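## Task

Get the nine-volt battery inside the chest's drawer labelled M, while every other object stays on the table. Drawers lack stops and can slide fully out; dropping the battery in from a little above the drawer rim is allowed. At the end all drawers must be closed and the chest upright, though it may have slid a few centimetres or rotated a little. Nothing counts as done if it only stays in place because the robot is holding it.

## Robot and tools

Robot: one arm with a two-finger parallel gripper, seen by a fixed camera cam_low (504x504) and a fisheye cam_wrist (616x616) on the hand. Occasionally something briefly pulls on whatever the gripper holds.

Frame: the scene frame has its origin on the table surface under the arm base, +z up, +y to the left when facing along +x. Positions are in metres, orientations are quaternions written w, x, y, z. The base may be slightly tilted, and the reported hand position gets less accurate far from the base. The fingers point along the gripper's +z and close along its x axis. end_effector_position is the point midway between the pads; fingertips extend 17.5 mm past it. A flat block juts about 9 cm toward the gripper's -y side and rotates with it, so keep it clear of the chest.

A row is always 10 numbers: x, y, z, qw, qx, qy, qz, position, force_limit, speed. The first seven are an absolute target pose for the gripper in the scene frame, not an offset. position runs -1 to 1: +1 is fully open (50 mm), about -0.65 brings the pads together, -1 means grip until something blocks. force_limit -1 to 1 maps to roughly 20, 102, 185 N per pad (final force up to ~17% more). speed -1 to 1 maps to 20, 85, 150 mm/s of gap change. Any target farther than 0.6 m from the last reported position along any gripper axis is refused. Each control step the command is clipped to within 70 mm and 16 degrees of the measured pose, so a distant target can need several calls. To hold an orientation, repeat its quaternion in every row rather than copying a drifted reported one.

Tools:
- execute_actions: actions is a list holding zero or one item. Empty list: just read the state. {"rows": [[10 numbers], ...], "steps": n}: up to 15 rows and up to 15 steps (1/30 s each, default 15); one row per step, the last row reused if rows run out. {"steps": n} alone waits up to 300 steps counted from the previous result, including your reply time. Optional pictures (true/false) controls whether images come back.
- move: target is one row; the gripper follows a straight path there, lasting 0.5 to 10 s (cut off at 10 s). speed is the path's top speed in m/s, 0.002 to 0.5, default 0.25; rotation is capped at twice that in rad/s. Finger values are sent at the start. The path ignores obstacles, and the hand may lag, deviate or overshoot speed, especially near full reach.
- wait: seconds, 0 to 10; nothing new is commanded.
- zoom_image: camera (cam_low or cam_wrist) and region [x0, y0, x1, y1] in that image's pixels, origin top-left, at most 504x504.
- finished_scene: scene number; ends and grades the current scene irreversibly and gives the next task. Replying without any tool call ends everything.

Results: a state line with end_effector_position and end_effector_quat_wxyz; gripper object_status (0 moving, 1 blocked while opening, 2 blocked while closing, i.e. gripped, 3 reached commanded position or pads met, usually empty); position_measured in counts, opening ≈ (250 - counts) × 0.202 mm. HELD marks steps where your row was partly or wholly withheld; a 'pose unreachable' line means the clearance check (which treats the base mount as arm) altered or blocked the command. 'Hand target' shows where the controller is currently driving. A move adds a 'move:' line: done, off_target, moving, held or fault, plus limits (paced = pose clipped; held = some steps blocked, after which the arm may move fast) and the distance left. Results with pictures list any camera whose calibration changed.

Gripping: command -1 and keep sending it; confirm object_status 2. Changing position by 0.01 or more is what makes new force or speed apply; to soften a grip, open first. Lost grips re-close automatically except after gripping at force_limit -1, where status stays 2 even if empty. Gripping a fixed object off center weakens the grip over time.

Cautions: contact force scales with speed and with how far the target lies past contact. The arm is stiff: aiming even slightly into something solid can trigger a fault, which freezes the arm for 10 s and drops the rest of the call. Faults come from joint torque at its limit (140 N m for waist, shoulder, elbow; 35.2 N m for the wrist joints, held weight included) or 150 N external force. Holding loads heats motors; a MOTOR HOT warning precedes a braking over-temperature stop. Avoid drops, slams, strong shoves and knocking anything off the table. Joint ranges in rad: waist ±3.491, shoulder ±3.140, elbow -1.187 to 4.328, forearm roll ±3.316, wrist pitch ±3.140, wrist roll ±3.927. Time passes while you think, and moving smoothly and quickly is preferred.

Each tool is called after "Call:" by a JSON object that holds its "method" and its "body".

## Session

Call:
{"method": "execute_actions", "body": {"actions": []}}

Scene clock: 0.00 s of 7200.00 s.
end_effector_position=(+0.5392, +0.0623, +0.3643) position_measured=3 object_status=3 end_effector_quat_wxyz=(+0.623, +0.355, +0.639, +0.277)
Joint positions: [-0.169 -0.323 -1.015  2.959 -0.644 -2.279]
Joint velocities: [-0.002  0.    -0.    -0.     0.001 -0.   ]
Hand target: +0.539, +0.062, +0.364; +0.623, +0.355, +0.639, +0.277

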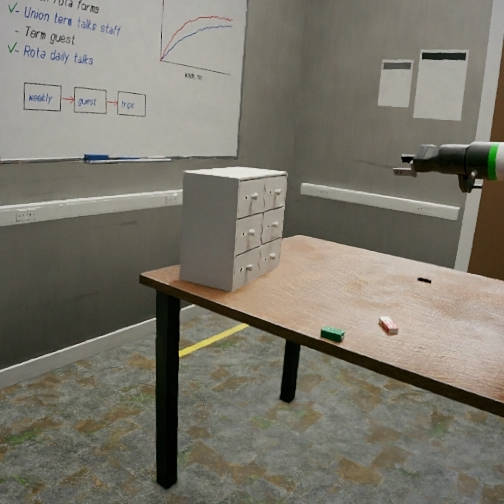

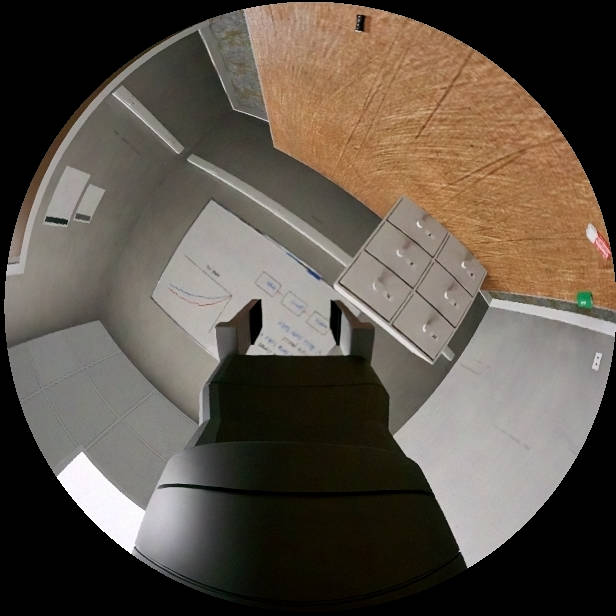

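Call:
{"method": "zoom_image", "body": {"camera": "cam_wrist", "region": [320, 180, 500, 370]}}

Call:
{"method": "zoom_image", "body": {"camera": "cam_low", "region": [170, 150, 450, 360]}}

Region (320, 180, 500, 370) of cam_wrist's 616x616 image, scaled by 2.653, with more detail than that image has; it fills the left 477 columns of this view, and the rest is white.

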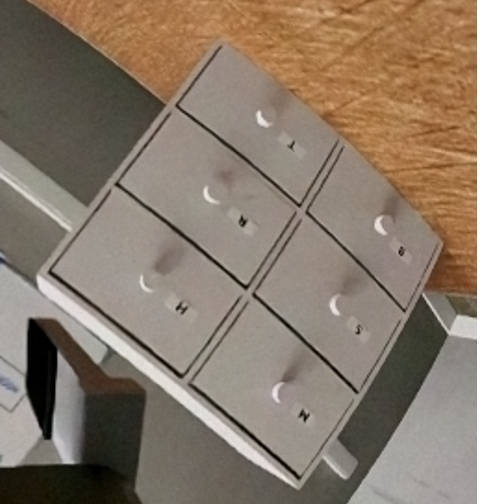

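Region (170, 150, 450, 360) of cam_low's 504x504 image, scaled by 1.800, with more detail than that image has; it fills the top 378 rows of this view, and the rest is white.

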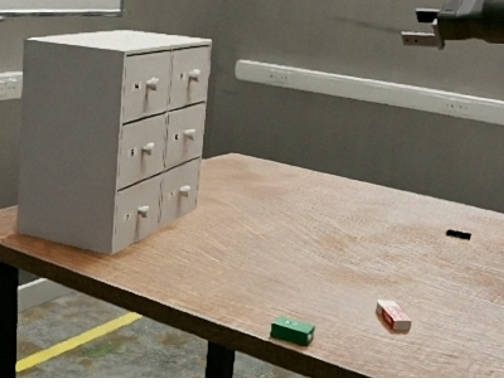

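Call:
{"method": "move", "body": {"target": [0.72, 0.23, 0.27, 0.5, -0.5, 0.5, -0.5, 1, 0, 0]}}

Scene clock: 25.60 s of 7200.00 s.
end_effector_position=(+0.7199, +0.2299, +0.2696) position_measured=3 object_status=3 end_effector_quat_wxyz=(+0.501, -0.500, +0.500, -0.499)
Joint positions: [ 0.097  0.599 -0.55   2.837 -1.173  0.199]
Joint velocities: [ 0.001  0.001  0.001 -0.002 -0.002  0.01 ]
Hand target: +0.720, +0.230, +0.270; +0.500, -0.500, +0.500, -0.500
Off the commanded pose: 0.000 m, 0 deg.
After step 90, 17.13 s passed at rest.
move: done
camera_calibration (this result's frames):
cam_wrist: T_world_to_cam=[[-0.0339743, -0.99941, 0.00495188, 0.249244], [-0.230611, 0.00301824, -0.973041, 0.436777], [0.972453, -0.0342003, -0.230578, -0.486328], [0, 0, 0, 1]] pos_world=[0.582125, 0.231146, 0.311631]

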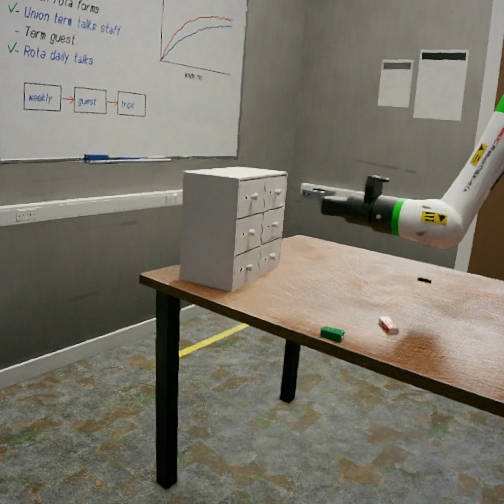

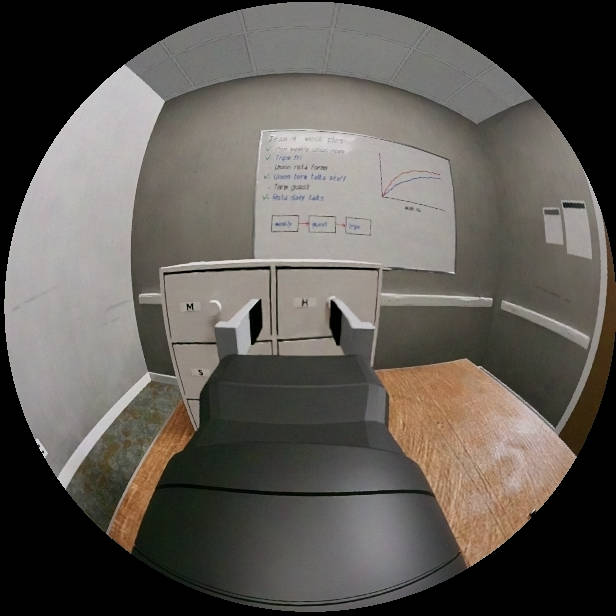

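Call:
{"method": "move", "body": {"target": [0.72, 0.34, 0.26, 0.5, -0.5, 0.5, -0.5, 1, 0, 0]}}

Scene clock: 32.43 s of 7200.00 s.
end_effector_position=(+0.7200, +0.3399, +0.2600) position_measured=3 object_status=3 end_effector_quat_wxyz=(+0.500, -0.500, +0.500, -0.500)
Joint positions: [ 0.336  0.727 -0.416  2.581 -1.208  0.3  ]
Joint velocities: [ 0.003  0.002  0.004 -0.005  0.     0.002]
Hand target: +0.720, +0.340, +0.260; +0.500, -0.500, +0.500, -0.500
Off the commanded pose: 0.000 m, 0 deg.
After step 90, 2.83 s passed at rest.
move: done
camera_calibration (this result's frames):
cam_wrist: T_world_to_cam=[[-0.0348453, -0.999371, 0.00654022, 0.359397], [-0.230711, 0.00167649, -0.973021, 0.427631], [0.972398, -0.0354141, -0.230625, -0.484441], [0, 0, 0, 1]] pos_world=[0.582252, 0.341299, 0.302019]

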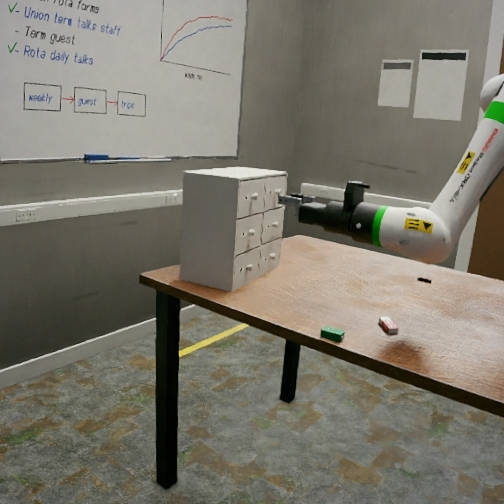

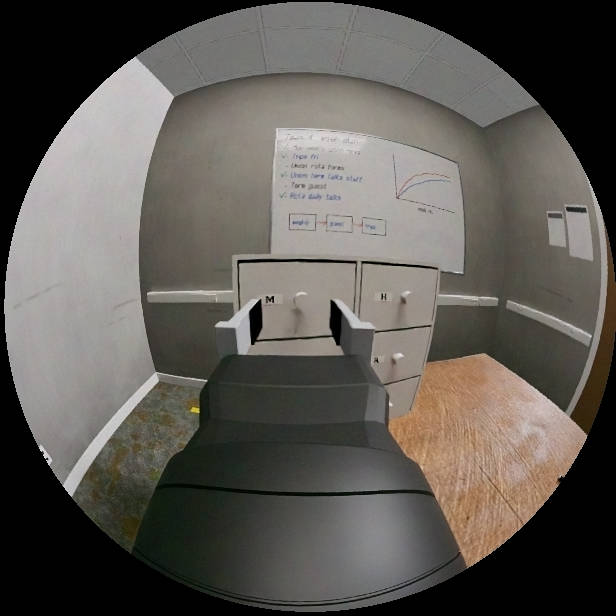

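Call:
{"method": "move", "body": {"target": [0.80, 0.342, 0.25, 0.5, -0.5, 0.5, -0.5, 1, 0, 0], "speed": 0.1}}

Scene clock: 37.93 s of 7200.00 s.
end_effector_position=(+0.7998, +0.3417, +0.2500) position_measured=3 object_status=3 end_effector_quat_wxyz=(+0.500, -0.500, +0.500, -0.500)
Joint positions: [ 0.263  0.84  -0.201  2.636 -1.104  0.325]
Joint velocities: [-0.003  0.003  0.005  0.     0.002  0.002]
Hand target: +0.800, +0.342, +0.250; +0.500, -0.500, +0.500, -0.500
Off the commanded pose: 0.000 m, 0 deg.
After step 90, 1.27 s passed at rest.
move: done
camera_calibration (this result's frames):
cam_wrist: T_world_to_cam=[[-0.0347752, -0.99937, 0.00706389, 0.363881], [-0.230655, 0.0011484, -0.973035, 0.436425], [0.972414, -0.0354668, -0.23055, -0.564299], [0, 0, 0, 1]] pos_world=[0.66205, 0.343136, 0.291988]

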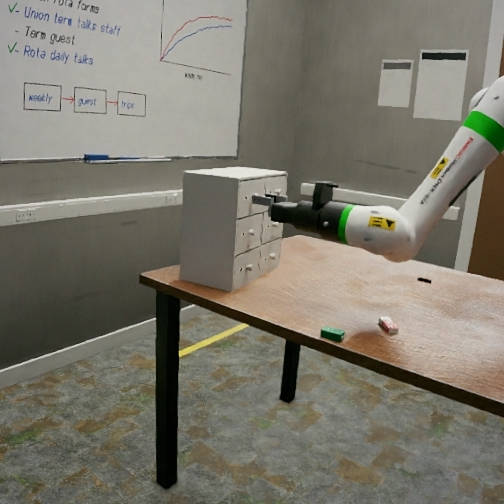

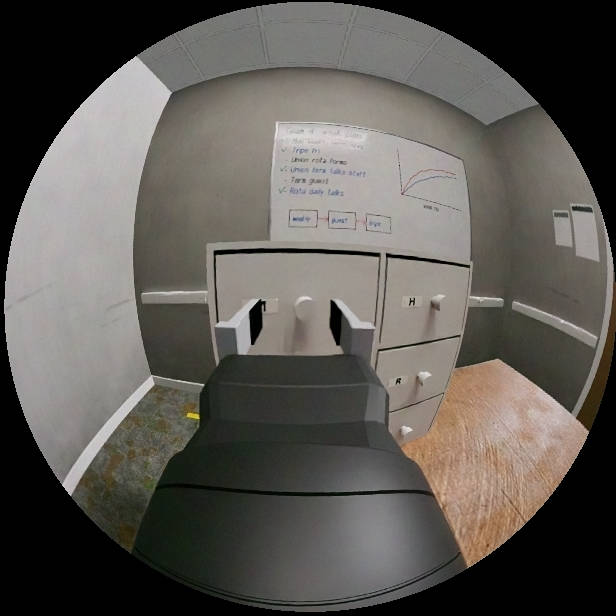

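Call:
{"method": "move", "body": {"target": [0.815, 0.341, 0.254, 0.5, -0.5, 0.5, -0.5, 1, 0, 0], "speed": 0.03}}

Call:
{"method": "zoom_image", "body": {"camera": "cam_low", "region": [220, 160, 320, 240]}}

Scene clock: 45.07 s of 7200.00 s.
end_effector_position=(+0.8149, +0.3410, +0.2540) position_measured=3 object_status=3 end_effector_quat_wxyz=(+0.500, -0.500, +0.500, -0.500)
Joint positions: [ 0.25   0.851 -0.161  2.643 -1.076  0.334]
Joint velocities: [-0.001  0.001  0.004  0.     0.003 -0.001]
Hand target: +0.815, +0.341, +0.254; +0.500, -0.500, +0.500, -0.500
Off the commanded pose: 0.000 m, 0 deg.
After step 90, 3.33 s passed at rest.
move: done
camera_calibration (this result's frames):
cam_wrist: T_world_to_cam=[[-0.0346728, -0.999375, 0.0068945, 0.363558], [-0.230681, 0.00129061, -0.973029, 0.443729], [0.972412, -0.035328, -0.230581, -0.578056], [0, 0, 0, 1]] pos_world=[0.677074, 0.342336, 0.295965]

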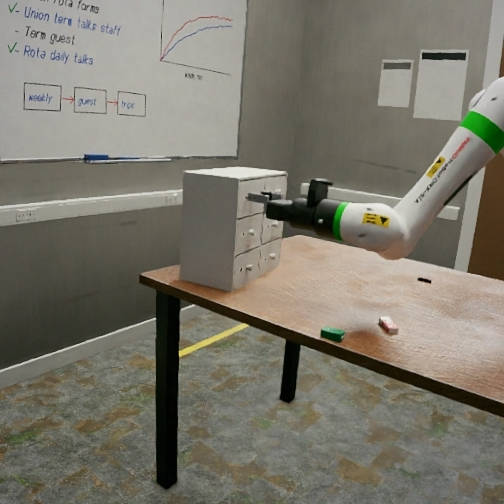

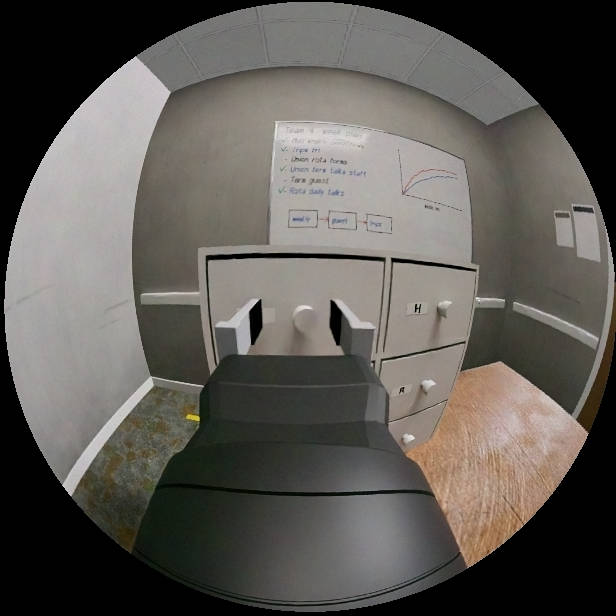

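Region (220, 160, 320, 240) of cam_low's 504x504 image, scaled by 5.040, with more detail than that image has; it fills the top 403 rows of this view, and the rest is white.

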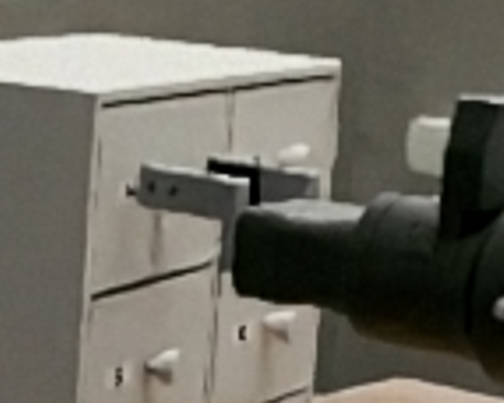

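Call:
{"method": "move", "body": {"target": [0.815, 0.336, 0.252, 0.5, -0.5, 0.5, -0.5, 1, 0, 0], "speed": 0.03}}

Call:
{"method": "move", "body": {"target": [0.815, 0.336, 0.252, 0.5, -0.5, 0.5, -0.5, -1, -0.3, 0], "speed": 0.03}}

Scene clock: 48.93 s of 7200.00 s.
end_effector_position=(+0.8150, +0.3361, +0.2520) position_measured=3 object_status=3 end_effector_quat_wxyz=(+0.500, -0.500, +0.500, -0.500)
Joint positions: [ 0.241  0.85  -0.167  2.654 -1.078  0.327]
Joint velocities: [-0.002 -0.    -0.002  0.003 -0.002 -0.   ]
Hand target: +0.815, +0.336, +0.252; +0.500, -0.500, +0.500, -0.500
Off the commanded pose: 0.000 m, 0 deg.
After step 90, 0.17 s passed at rest.
move: done
camera_calibration (this result's frames):
cam_wrist: T_world_to_cam=[[-0.0346001, -0.999378, 0.00684645, 0.358675], [-0.230684, 0.00132073, -0.973028, 0.441873], [0.972413, -0.0352462, -0.230586, -0.578826], [0, 0, 0, 1]] pos_world=[0.677201, 0.337467, 0.29403]

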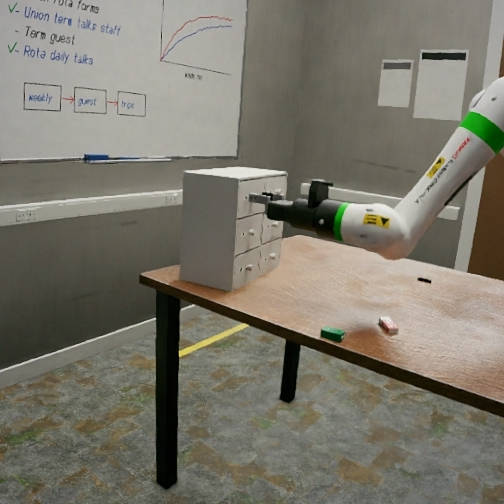

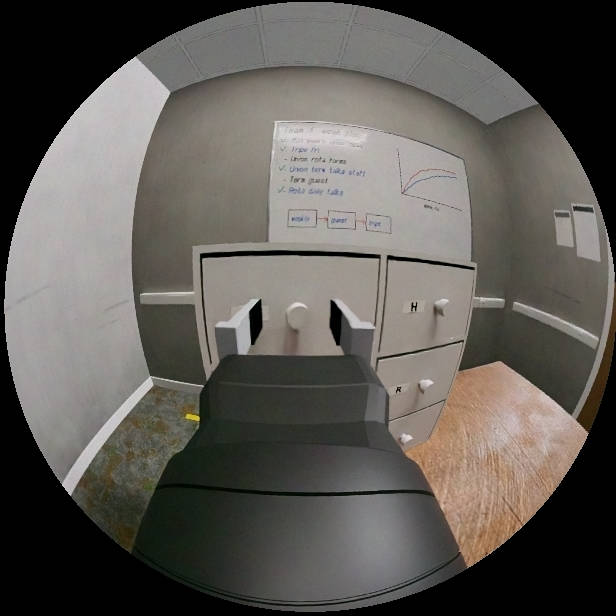

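Scene clock: 49.63 s of 7200.00 s.
end_effector_position=(+0.8150, +0.3360, +0.2520) position_measured=186 object_status=2 end_effector_quat_wxyz=(+0.500, -0.500, +0.500, -0.500)
Joint positions: [ 0.241  0.85  -0.168  2.654 -1.078  0.327]
Joint velocities: [ 0.001 -0.     0.    -0.    -0.001 -0.002]
Hand target: +0.815, +0.336, +0.252; +0.500, -0.500, +0.500, -0.500
Off the commanded pose: 0.000 m, 0 deg.
move: done
camera_calibration (this result's frames):
cam_wrist: T_world_to_cam=[[-0.0346303, -0.999377, 0.00683269, 0.358606], [-0.230658, 0.00134014, -0.973034, 0.44183], [0.972419, -0.0352725, -0.23056, -0.578842], [0, 0, 0, 1]] pos_world=[0.677207, 0.337373, 0.294007]

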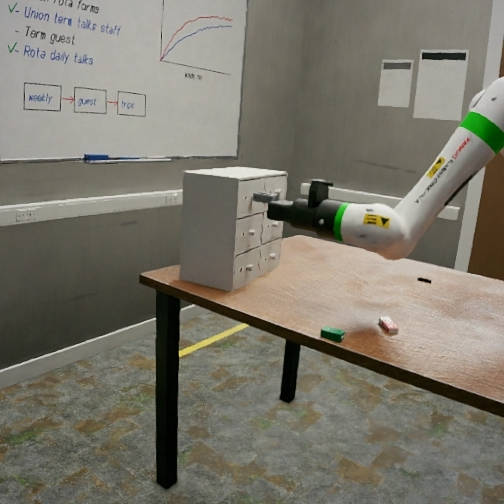

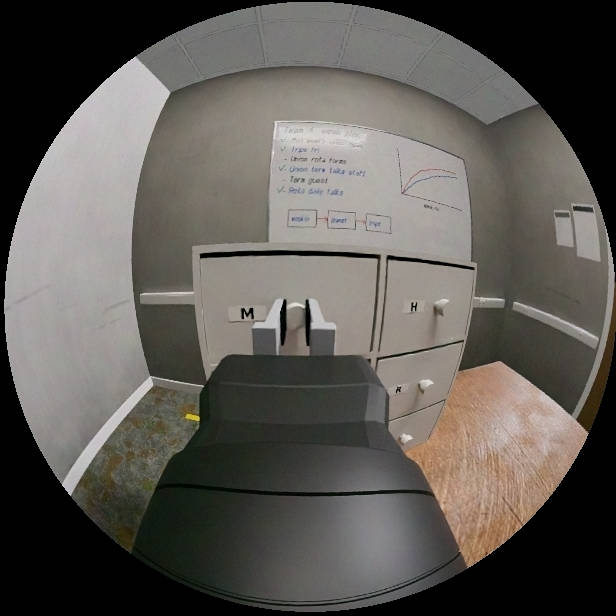

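Call:
{"method": "move", "body": {"target": [0.775, 0.331, 0.252, 0.5, -0.5, 0.5, -0.5, -1, -0.3, 0], "speed": 0.04}}

Scene clock: 53.13 s of 7200.00 s.
end_effector_position=(+0.7751, +0.3311, +0.2520) position_measured=186 object_status=2 end_effector_quat_wxyz=(+0.500, -0.500, +0.500, -0.500)
Joint positions: [ 0.264  0.795 -0.284  2.644 -1.138  0.305]
Joint velocities: [ 0.001 -0.002 -0.004 -0.    -0.003 -0.001]
Hand target: +0.775, +0.331, +0.252; +0.500, -0.500, +0.500, -0.500
Off the commanded pose: 0.000 m, 0 deg.
move: done
camera_calibration (this result's frames):
cam_wrist: T_world_to_cam=[[-0.0345044, -0.999382, 0.00672347, 0.352308], [-0.23067, 0.00141784, -0.973031, 0.432627], [0.97242, -0.0351248, -0.230576, -0.540282], [0, 0, 0, 1]] pos_world=[0.637331, 0.3325, 0.294014]

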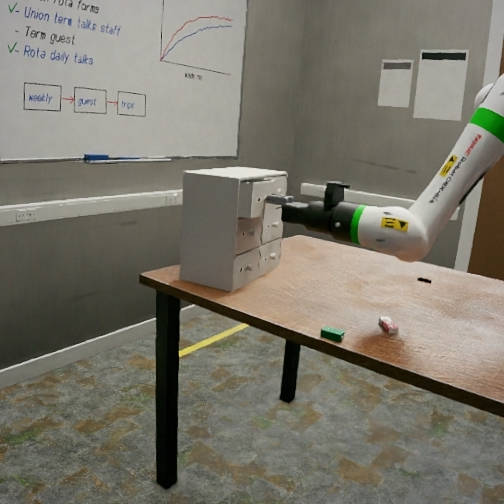

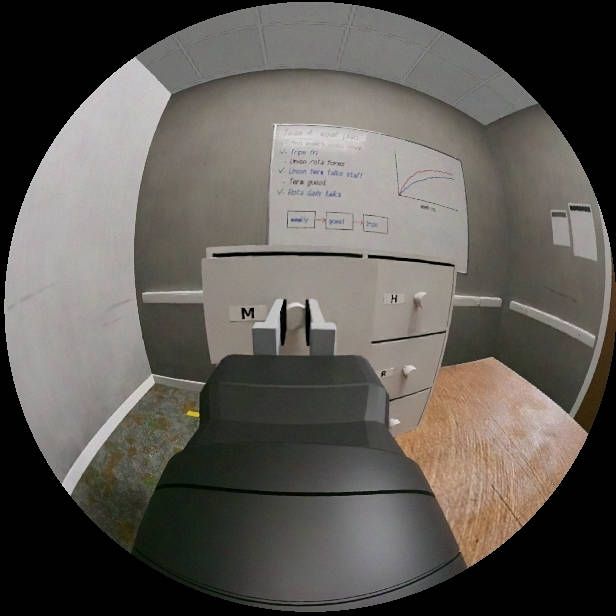

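Call:
{"method": "move", "body": {"target": [0.72, 0.324, 0.252, 0.5, -0.5, 0.5, -0.5, -1, -0.3, 0], "speed": 0.04}}

Call:
{"method": "move", "body": {"target": [0.72, 0.324, 0.252, 0.5, -0.5, 0.5, -0.5, 1, 0, 0]}}

Call:
{"method": "move", "body": {"target": [0.62, 0.324, 0.252, 0.5, -0.5, 0.5, -0.5, 1, 0, 0], "speed": 0.1}}

Scene clock: 58.93 s of 7200.00 s.
end_effector_position=(+0.7201, +0.3242, +0.2520) position_measured=186 object_status=2 end_effector_quat_wxyz=(+0.500, -0.500, +0.500, -0.500)
Joint positions: [ 0.302  0.727 -0.436  2.621 -1.219  0.276]
Joint velocities: [ 0.    -0.001 -0.004 -0.001 -0.002 -0.001]
Hand target: +0.720, +0.324, +0.252; +0.500, -0.500, +0.500, -0.500
Off the commanded pose: 0.000 m, 0 deg.
After step 90, 1.07 s passed at rest.
move: done
camera_calibration (this result's frames):
cam_wrist: T_world_to_cam=[[-0.0344721, -0.999383, 0.00667715, 0.343452], [-0.230685, 0.00145606, -0.973027, 0.419945], [0.972418, -0.0350826, -0.230593, -0.487044], [0, 0, 0, 1]] pos_world=[0.582325, 0.325542, 0.294016]

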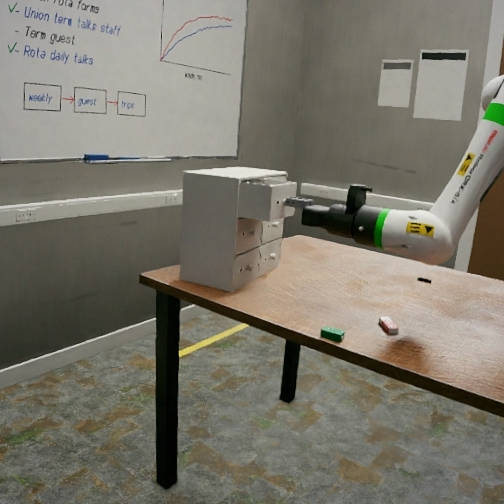

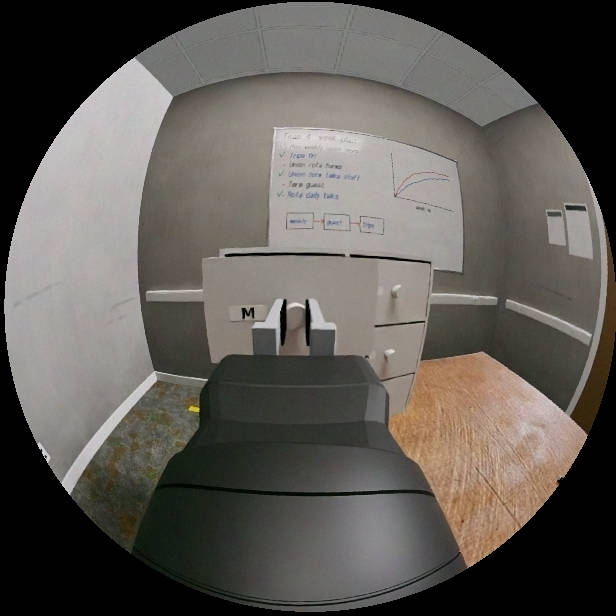

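Scene clock: 59.63 s of 7200.00 s.
end_effector_position=(+0.7200, +0.3241, +0.2520) position_measured=3 object_status=3 end_effector_quat_wxyz=(+0.500, -0.500, +0.500, -0.500)
Joint positions: [ 0.302  0.727 -0.437  2.621 -1.219  0.276]
Joint velocities: [-0.    -0.     0.    -0.     0.     0.001]
Hand target: +0.720, +0.324, +0.252; +0.500, -0.500, +0.500, -0.500
Off the commanded pose: 0.000 m, 0 deg.
move: done
camera_calibration (this result's frames):
cam_wrist: T_world_to_cam=[[-0.034594, -0.999378, 0.00679309, 0.343361], [-0.230688, 0.00137141, -0.973027, 0.419933], [0.972413, -0.0352279, -0.230592, -0.486863], [0, 0, 0, 1]] pos_world=[0.582183, 0.32542, 0.294006]

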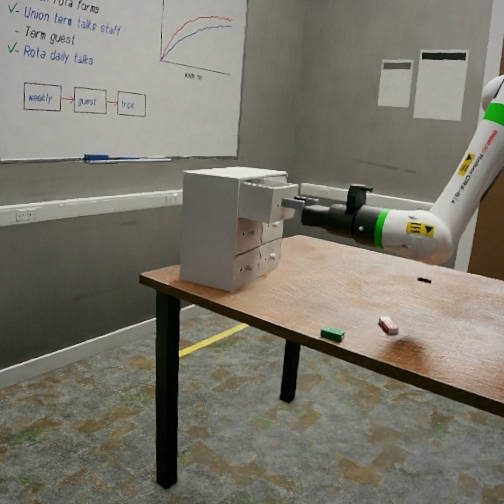

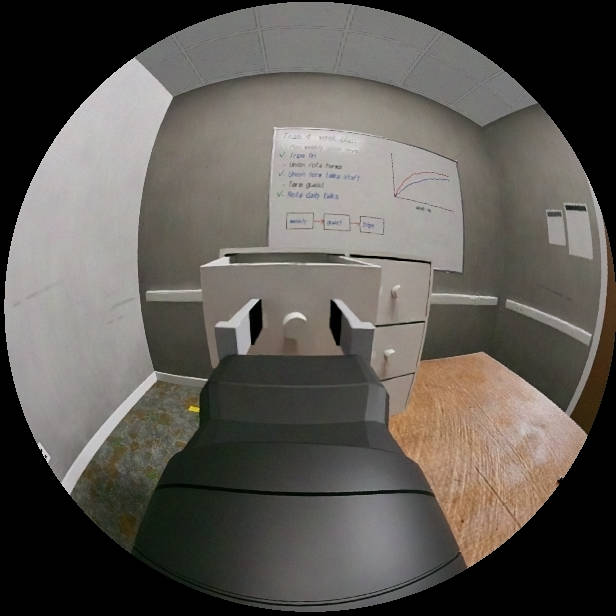

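Scene clock: 61.07 s of 7200.00 s.
end_effector_position=(+0.6201, +0.3243, +0.2520) position_measured=3 object_status=3 end_effector_quat_wxyz=(+0.500, -0.500, +0.500, -0.500)
Joint positions: [ 0.432  0.633 -0.668  2.51  -1.358  0.236]
Joint velocities: [ 0.002 -0.001 -0.002 -0.003 -0.003  0.   ]
Hand target: +0.620, +0.324, +0.252; +0.500, -0.500, +0.500, -0.500
Off the commanded pose: 0.000 m, 0 deg.
move: done
camera_calibration (this result's frames):
cam_wrist: T_world_to_cam=[[-0.0344003, -0.999387, 0.00651219, 0.340143], [-0.230742, 0.00160212, -0.973014, 0.396856], [0.972407, -0.0349746, -0.230656, -0.389809], [0, 0, 0, 1]] pos_world=[0.482325, 0.325666, 0.29402]

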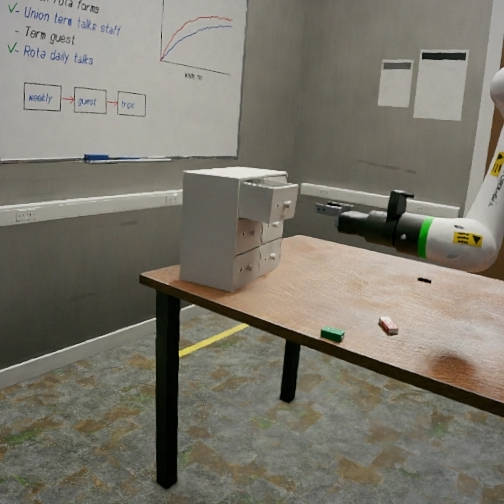

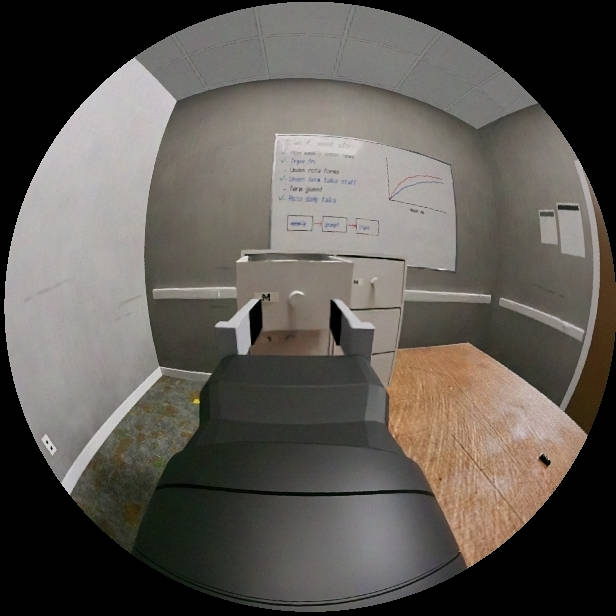

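Call:
{"method": "move", "body": {"target": [0.45, 0.46, 0.25, 0, 0.7071, -0.7071, 0, 1, 0, 0]}}

Scene clock: 68.13 s of 7200.00 s.
end_effector_position=(+0.4503, +0.4591, +0.2491) position_measured=3 object_status=3 end_effector_quat_wxyz=(+0.003, +0.706, -0.708, +0.000)
Joint positions: [ 0.882  0.557  0.375  0.043 -1.46   2.067]
Joint velocities: [-0.002  0.005  0.01  -0.004 -0.009  0.001]
Hand target: +0.450, +0.459, +0.249; +0.003, +0.706, -0.708, +0.000
Off the commanded pose: 0.001 m, 0 deg.
After step 90, 0.40 s passed at rest.
move: done
camera_calibration (this result's frames):
cam_wrist: T_world_to_cam=[[0.00459553, -0.999212, 0.0394207, 0.443145], [-0.972174, 0.00476883, 0.23421, 0.386305], [-0.234213, -0.0394002, -0.971386, 0.509229], [0, 0, 0, 1]] pos_world=[0.492788, 0.461018, 0.386712]

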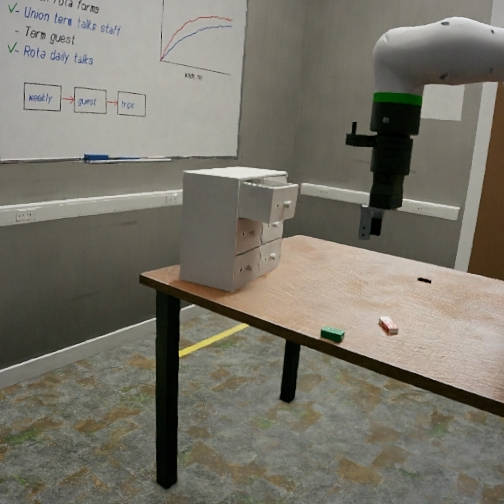

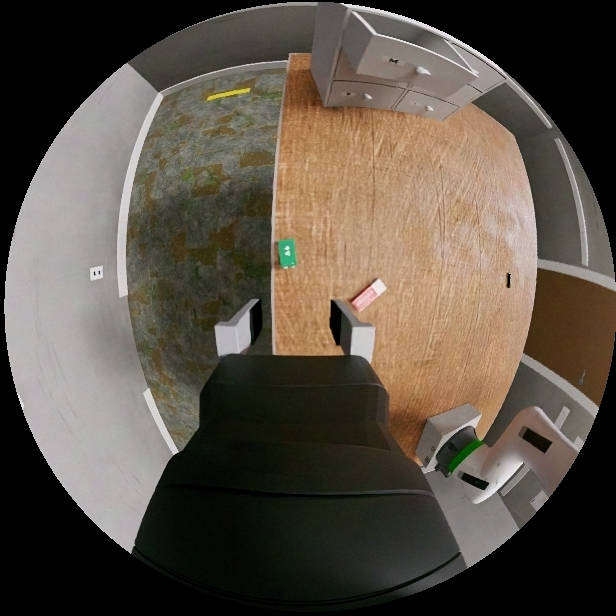

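Call:
{"method": "move", "body": {"target": [0.492, 0.482, 0.07, 0, 0.7071, -0.7071, 0, 1, 0, 0], "speed": 0.15}}

Scene clock: 74.33 s of 7200.00 s.
end_effector_position=(+0.4920, +0.4820, +0.0700) position_measured=3 object_status=3 end_effector_quat_wxyz=(+0.000, +0.707, -0.707, -0.000)
Joint positions: [ 0.833  0.787  0.305  0.051 -1.152  2.103]
Joint velocities: [-0.001  0.002  0.     0.     0.     0.001]
Hand target: +0.492, +0.482, +0.070; +0.000, +0.707, -0.707, -0.000
Off the commanded pose: 0.000 m, 0 deg.
After step 90, 1.50 s passed at rest.
move: done
camera_calibration (this result's frames):
cam_wrist: T_world_to_cam=[[0.00731103, -0.999377, 0.034539, 0.472042], [-0.972987, 0.000860578, 0.230857, 0.471229], [-0.230743, -0.0352938, -0.972374, 0.342314], [0, 0, 0, 1]] pos_world=[0.534035, 0.483424, 0.207767]

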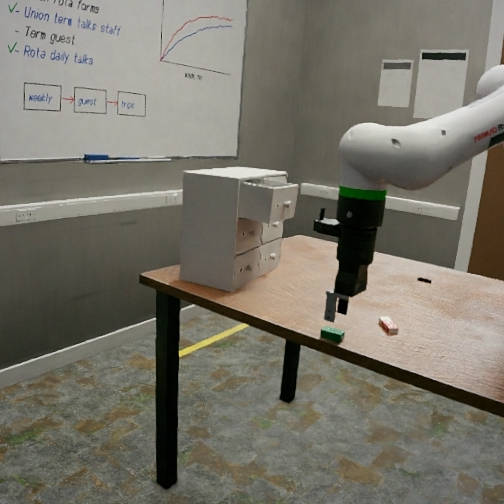

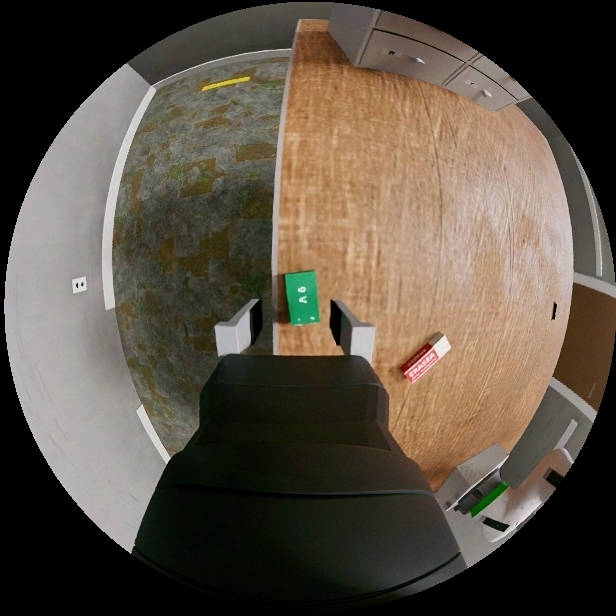

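Call:
{"method": "move", "body": {"target": [0.498, 0.481, 0.024, 0, 0.7071, -0.7071, 0, 1, 0, 0], "speed": 0.05}}

Call:
{"method": "move", "body": {"target": [0.498, 0.481, 0.024, 0, 0.7071, -0.7071, 0, -1, -0.3, 0]}}

Call:
{"method": "move", "body": {"target": [0.55, 0.40, 0.36, 0, 0.7071, -0.7071, 0, -1, -0.3, 0]}}

Scene clock: 79.03 s of 7200.00 s.
end_effector_position=(+0.4980, +0.4810, +0.0241) position_measured=3 object_status=3 end_effector_quat_wxyz=(+0.000, +0.707, -0.707, -0.000)
Joint positions: [ 0.821  0.846  0.288  0.053 -1.076  2.109]
Joint velocities: [-0.     0.002 -0.001  0.     0.002  0.   ]
Hand target: +0.498, +0.481, +0.024; +0.000, +0.707, -0.707, -0.000
Off the commanded pose: 0.000 m, 0 deg.
After step 90, 0.43 s passed at rest.
move: done
camera_calibration (this result's frames):
cam_wrist: T_world_to_cam=[[0.00695057, -0.999378, 0.0345827, 0.472749], [-0.973018, 0.00121687, 0.230726, 0.487473], [-0.230625, -0.0352533, -0.972404, 0.298963], [0, 0, 0, 1]] pos_world=[0.539983, 0.482401, 0.161891]

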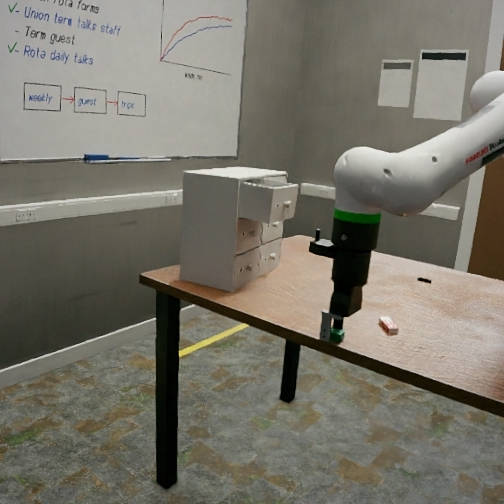

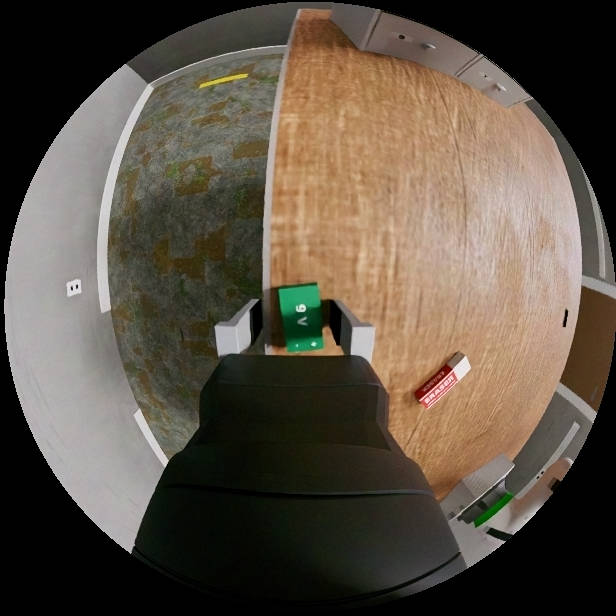

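Scene clock: 79.73 s of 7200.00 s.
end_effector_position=(+0.4980, +0.4810, +0.0240) position_measured=126 object_status=2 end_effector_quat_wxyz=(-0.000, +0.707, -0.707, -0.000)
Joint positions: [ 0.821  0.846  0.288  0.054 -1.076  2.109]
Joint velocities: [-0.     0.001 -0.     0.    -0.001  0.   ]
Hand target: +0.498, +0.481, +0.024; +0.000, +0.707, -0.707, -0.000
Off the commanded pose: 0.000 m, 0 deg.
move: done
camera_calibration (this result's frames):
cam_wrist: T_world_to_cam=[[0.00697655, -0.999377, 0.0346052, 0.472719], [-0.973033, 0.00119446, 0.230662, 0.487539], [-0.23056, -0.0352812, -0.972418, 0.298875], [0, 0, 0, 1]] pos_world=[0.540002, 0.482387, 0.161816]

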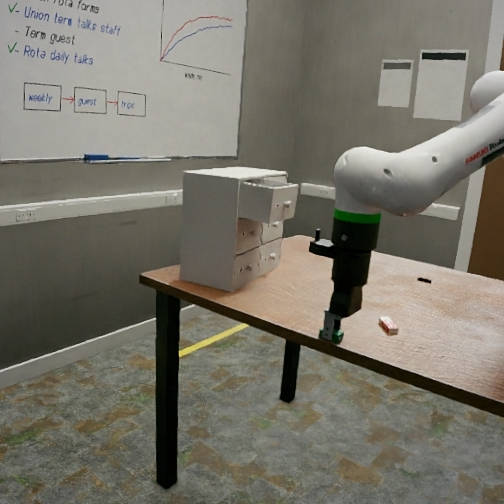

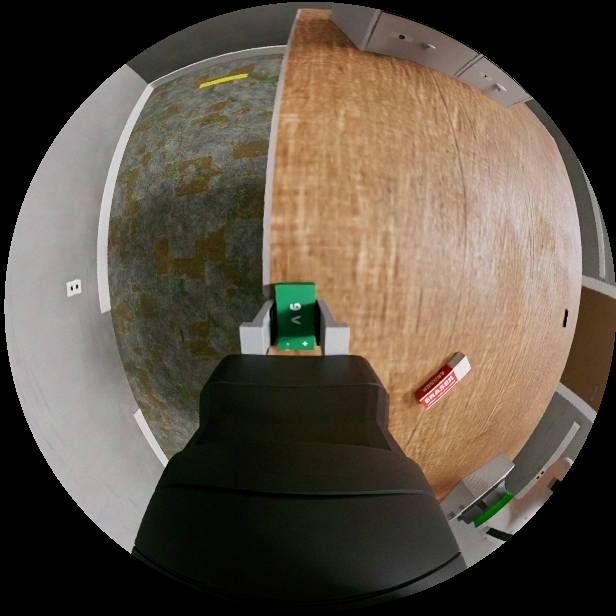

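Scene clock: 81.67 s of 7200.00 s.
end_effector_position=(+0.5496, +0.3995, +0.3600) position_measured=126 object_status=2 end_effector_quat_wxyz=(+0.000, +0.707, -0.707, -0.000)
Joint positions: [ 0.714  0.649  0.785  0.054 -1.763  2.251]
Joint velocities: [ 0.     0.005  0.011 -0.001 -0.009  0.002]
Hand target: +0.550, +0.400, +0.360; +0.000, +0.707, -0.707, -0.000
Off the commanded pose: 0.001 m, 0 deg.
move: done
camera_calibration (this result's frames):
cam_wrist: T_world_to_cam=[[0.00575784, -0.999385, 0.0346036, 0.379955], [-0.973002, 0.00238508, 0.230785, 0.459786], [-0.230726, -0.0349982, -0.972389, 0.634543], [0, 0, 0, 1]] pos_world=[0.59159, 0.400832, 0.497763]

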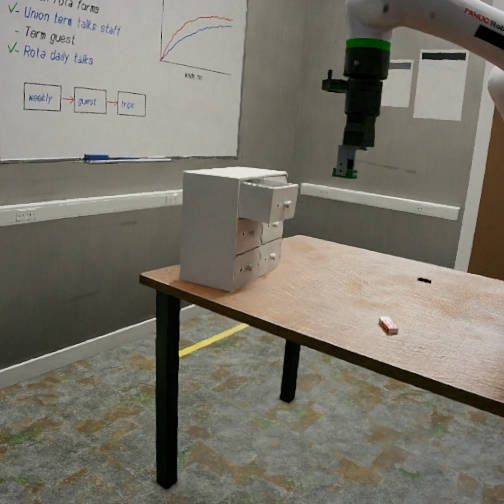

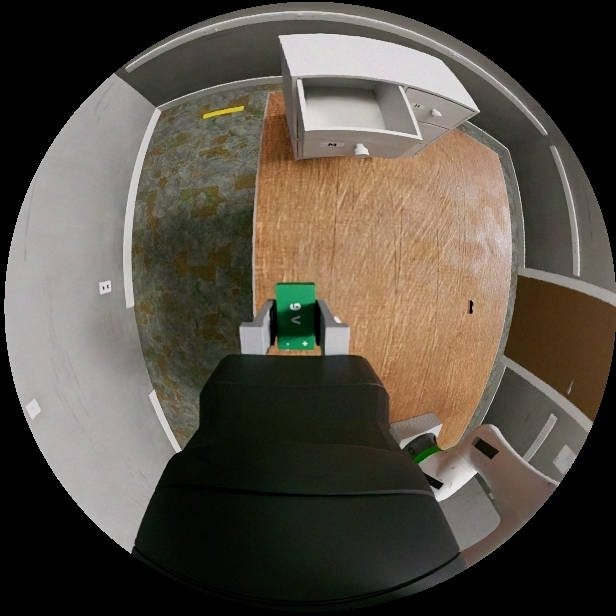

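Call:
{"method": "move", "body": {"target": [0.79, 0.33, 0.34, 0, 0.7071, -0.7071, 0, -1, -0.3, 0], "speed": 0.15}}

Scene clock: 85.93 s of 7200.00 s.
end_effector_position=(+0.7881, +0.3289, +0.3390) position_measured=126 object_status=2 end_effector_quat_wxyz=(-0.112, +0.704, -0.700, +0.045)
Joint positions: [ 0.445  1.123  1.537  0.12  -1.786  2.565]
Joint velocities: [-0.     0.002 -0.     0.003  0.005  0.001]
Hand target: +0.788, +0.329, +0.339; -0.112, +0.704, -0.700, +0.045
Off the commanded pose: 0.002 m, 14 deg.
elbow stopped short: the move would have taken joint 3 (elbow) straighter than the controller allows; a more bent joint 3 avoids this.
move: off_target
camera_calibration (this result's frames):
cam_wrist: T_world_to_cam=[[0.0160732, -0.998133, -0.0589333, 0.331933], [-0.999818, -0.0166474, 0.00926634, 0.799371], [-0.0102301, 0.0587737, -0.998219, 0.47082], [0, 0, 0, 1]] pos_world=[0.798707, 0.316949, 0.482136]

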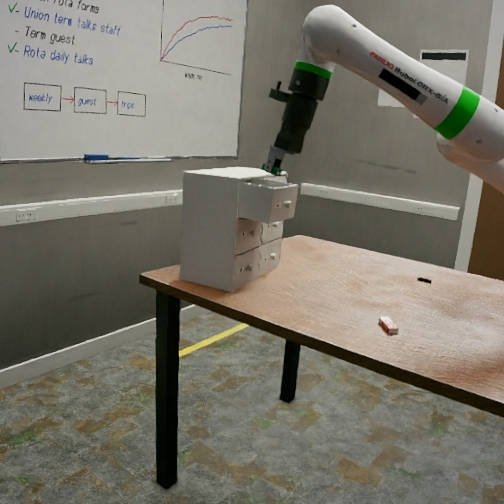

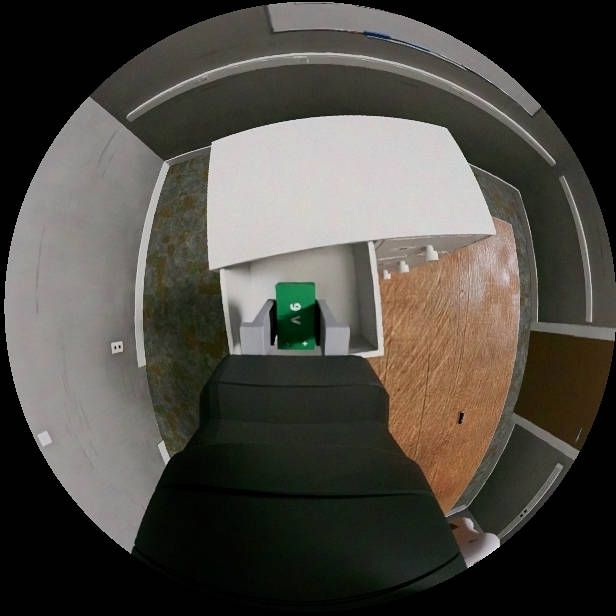

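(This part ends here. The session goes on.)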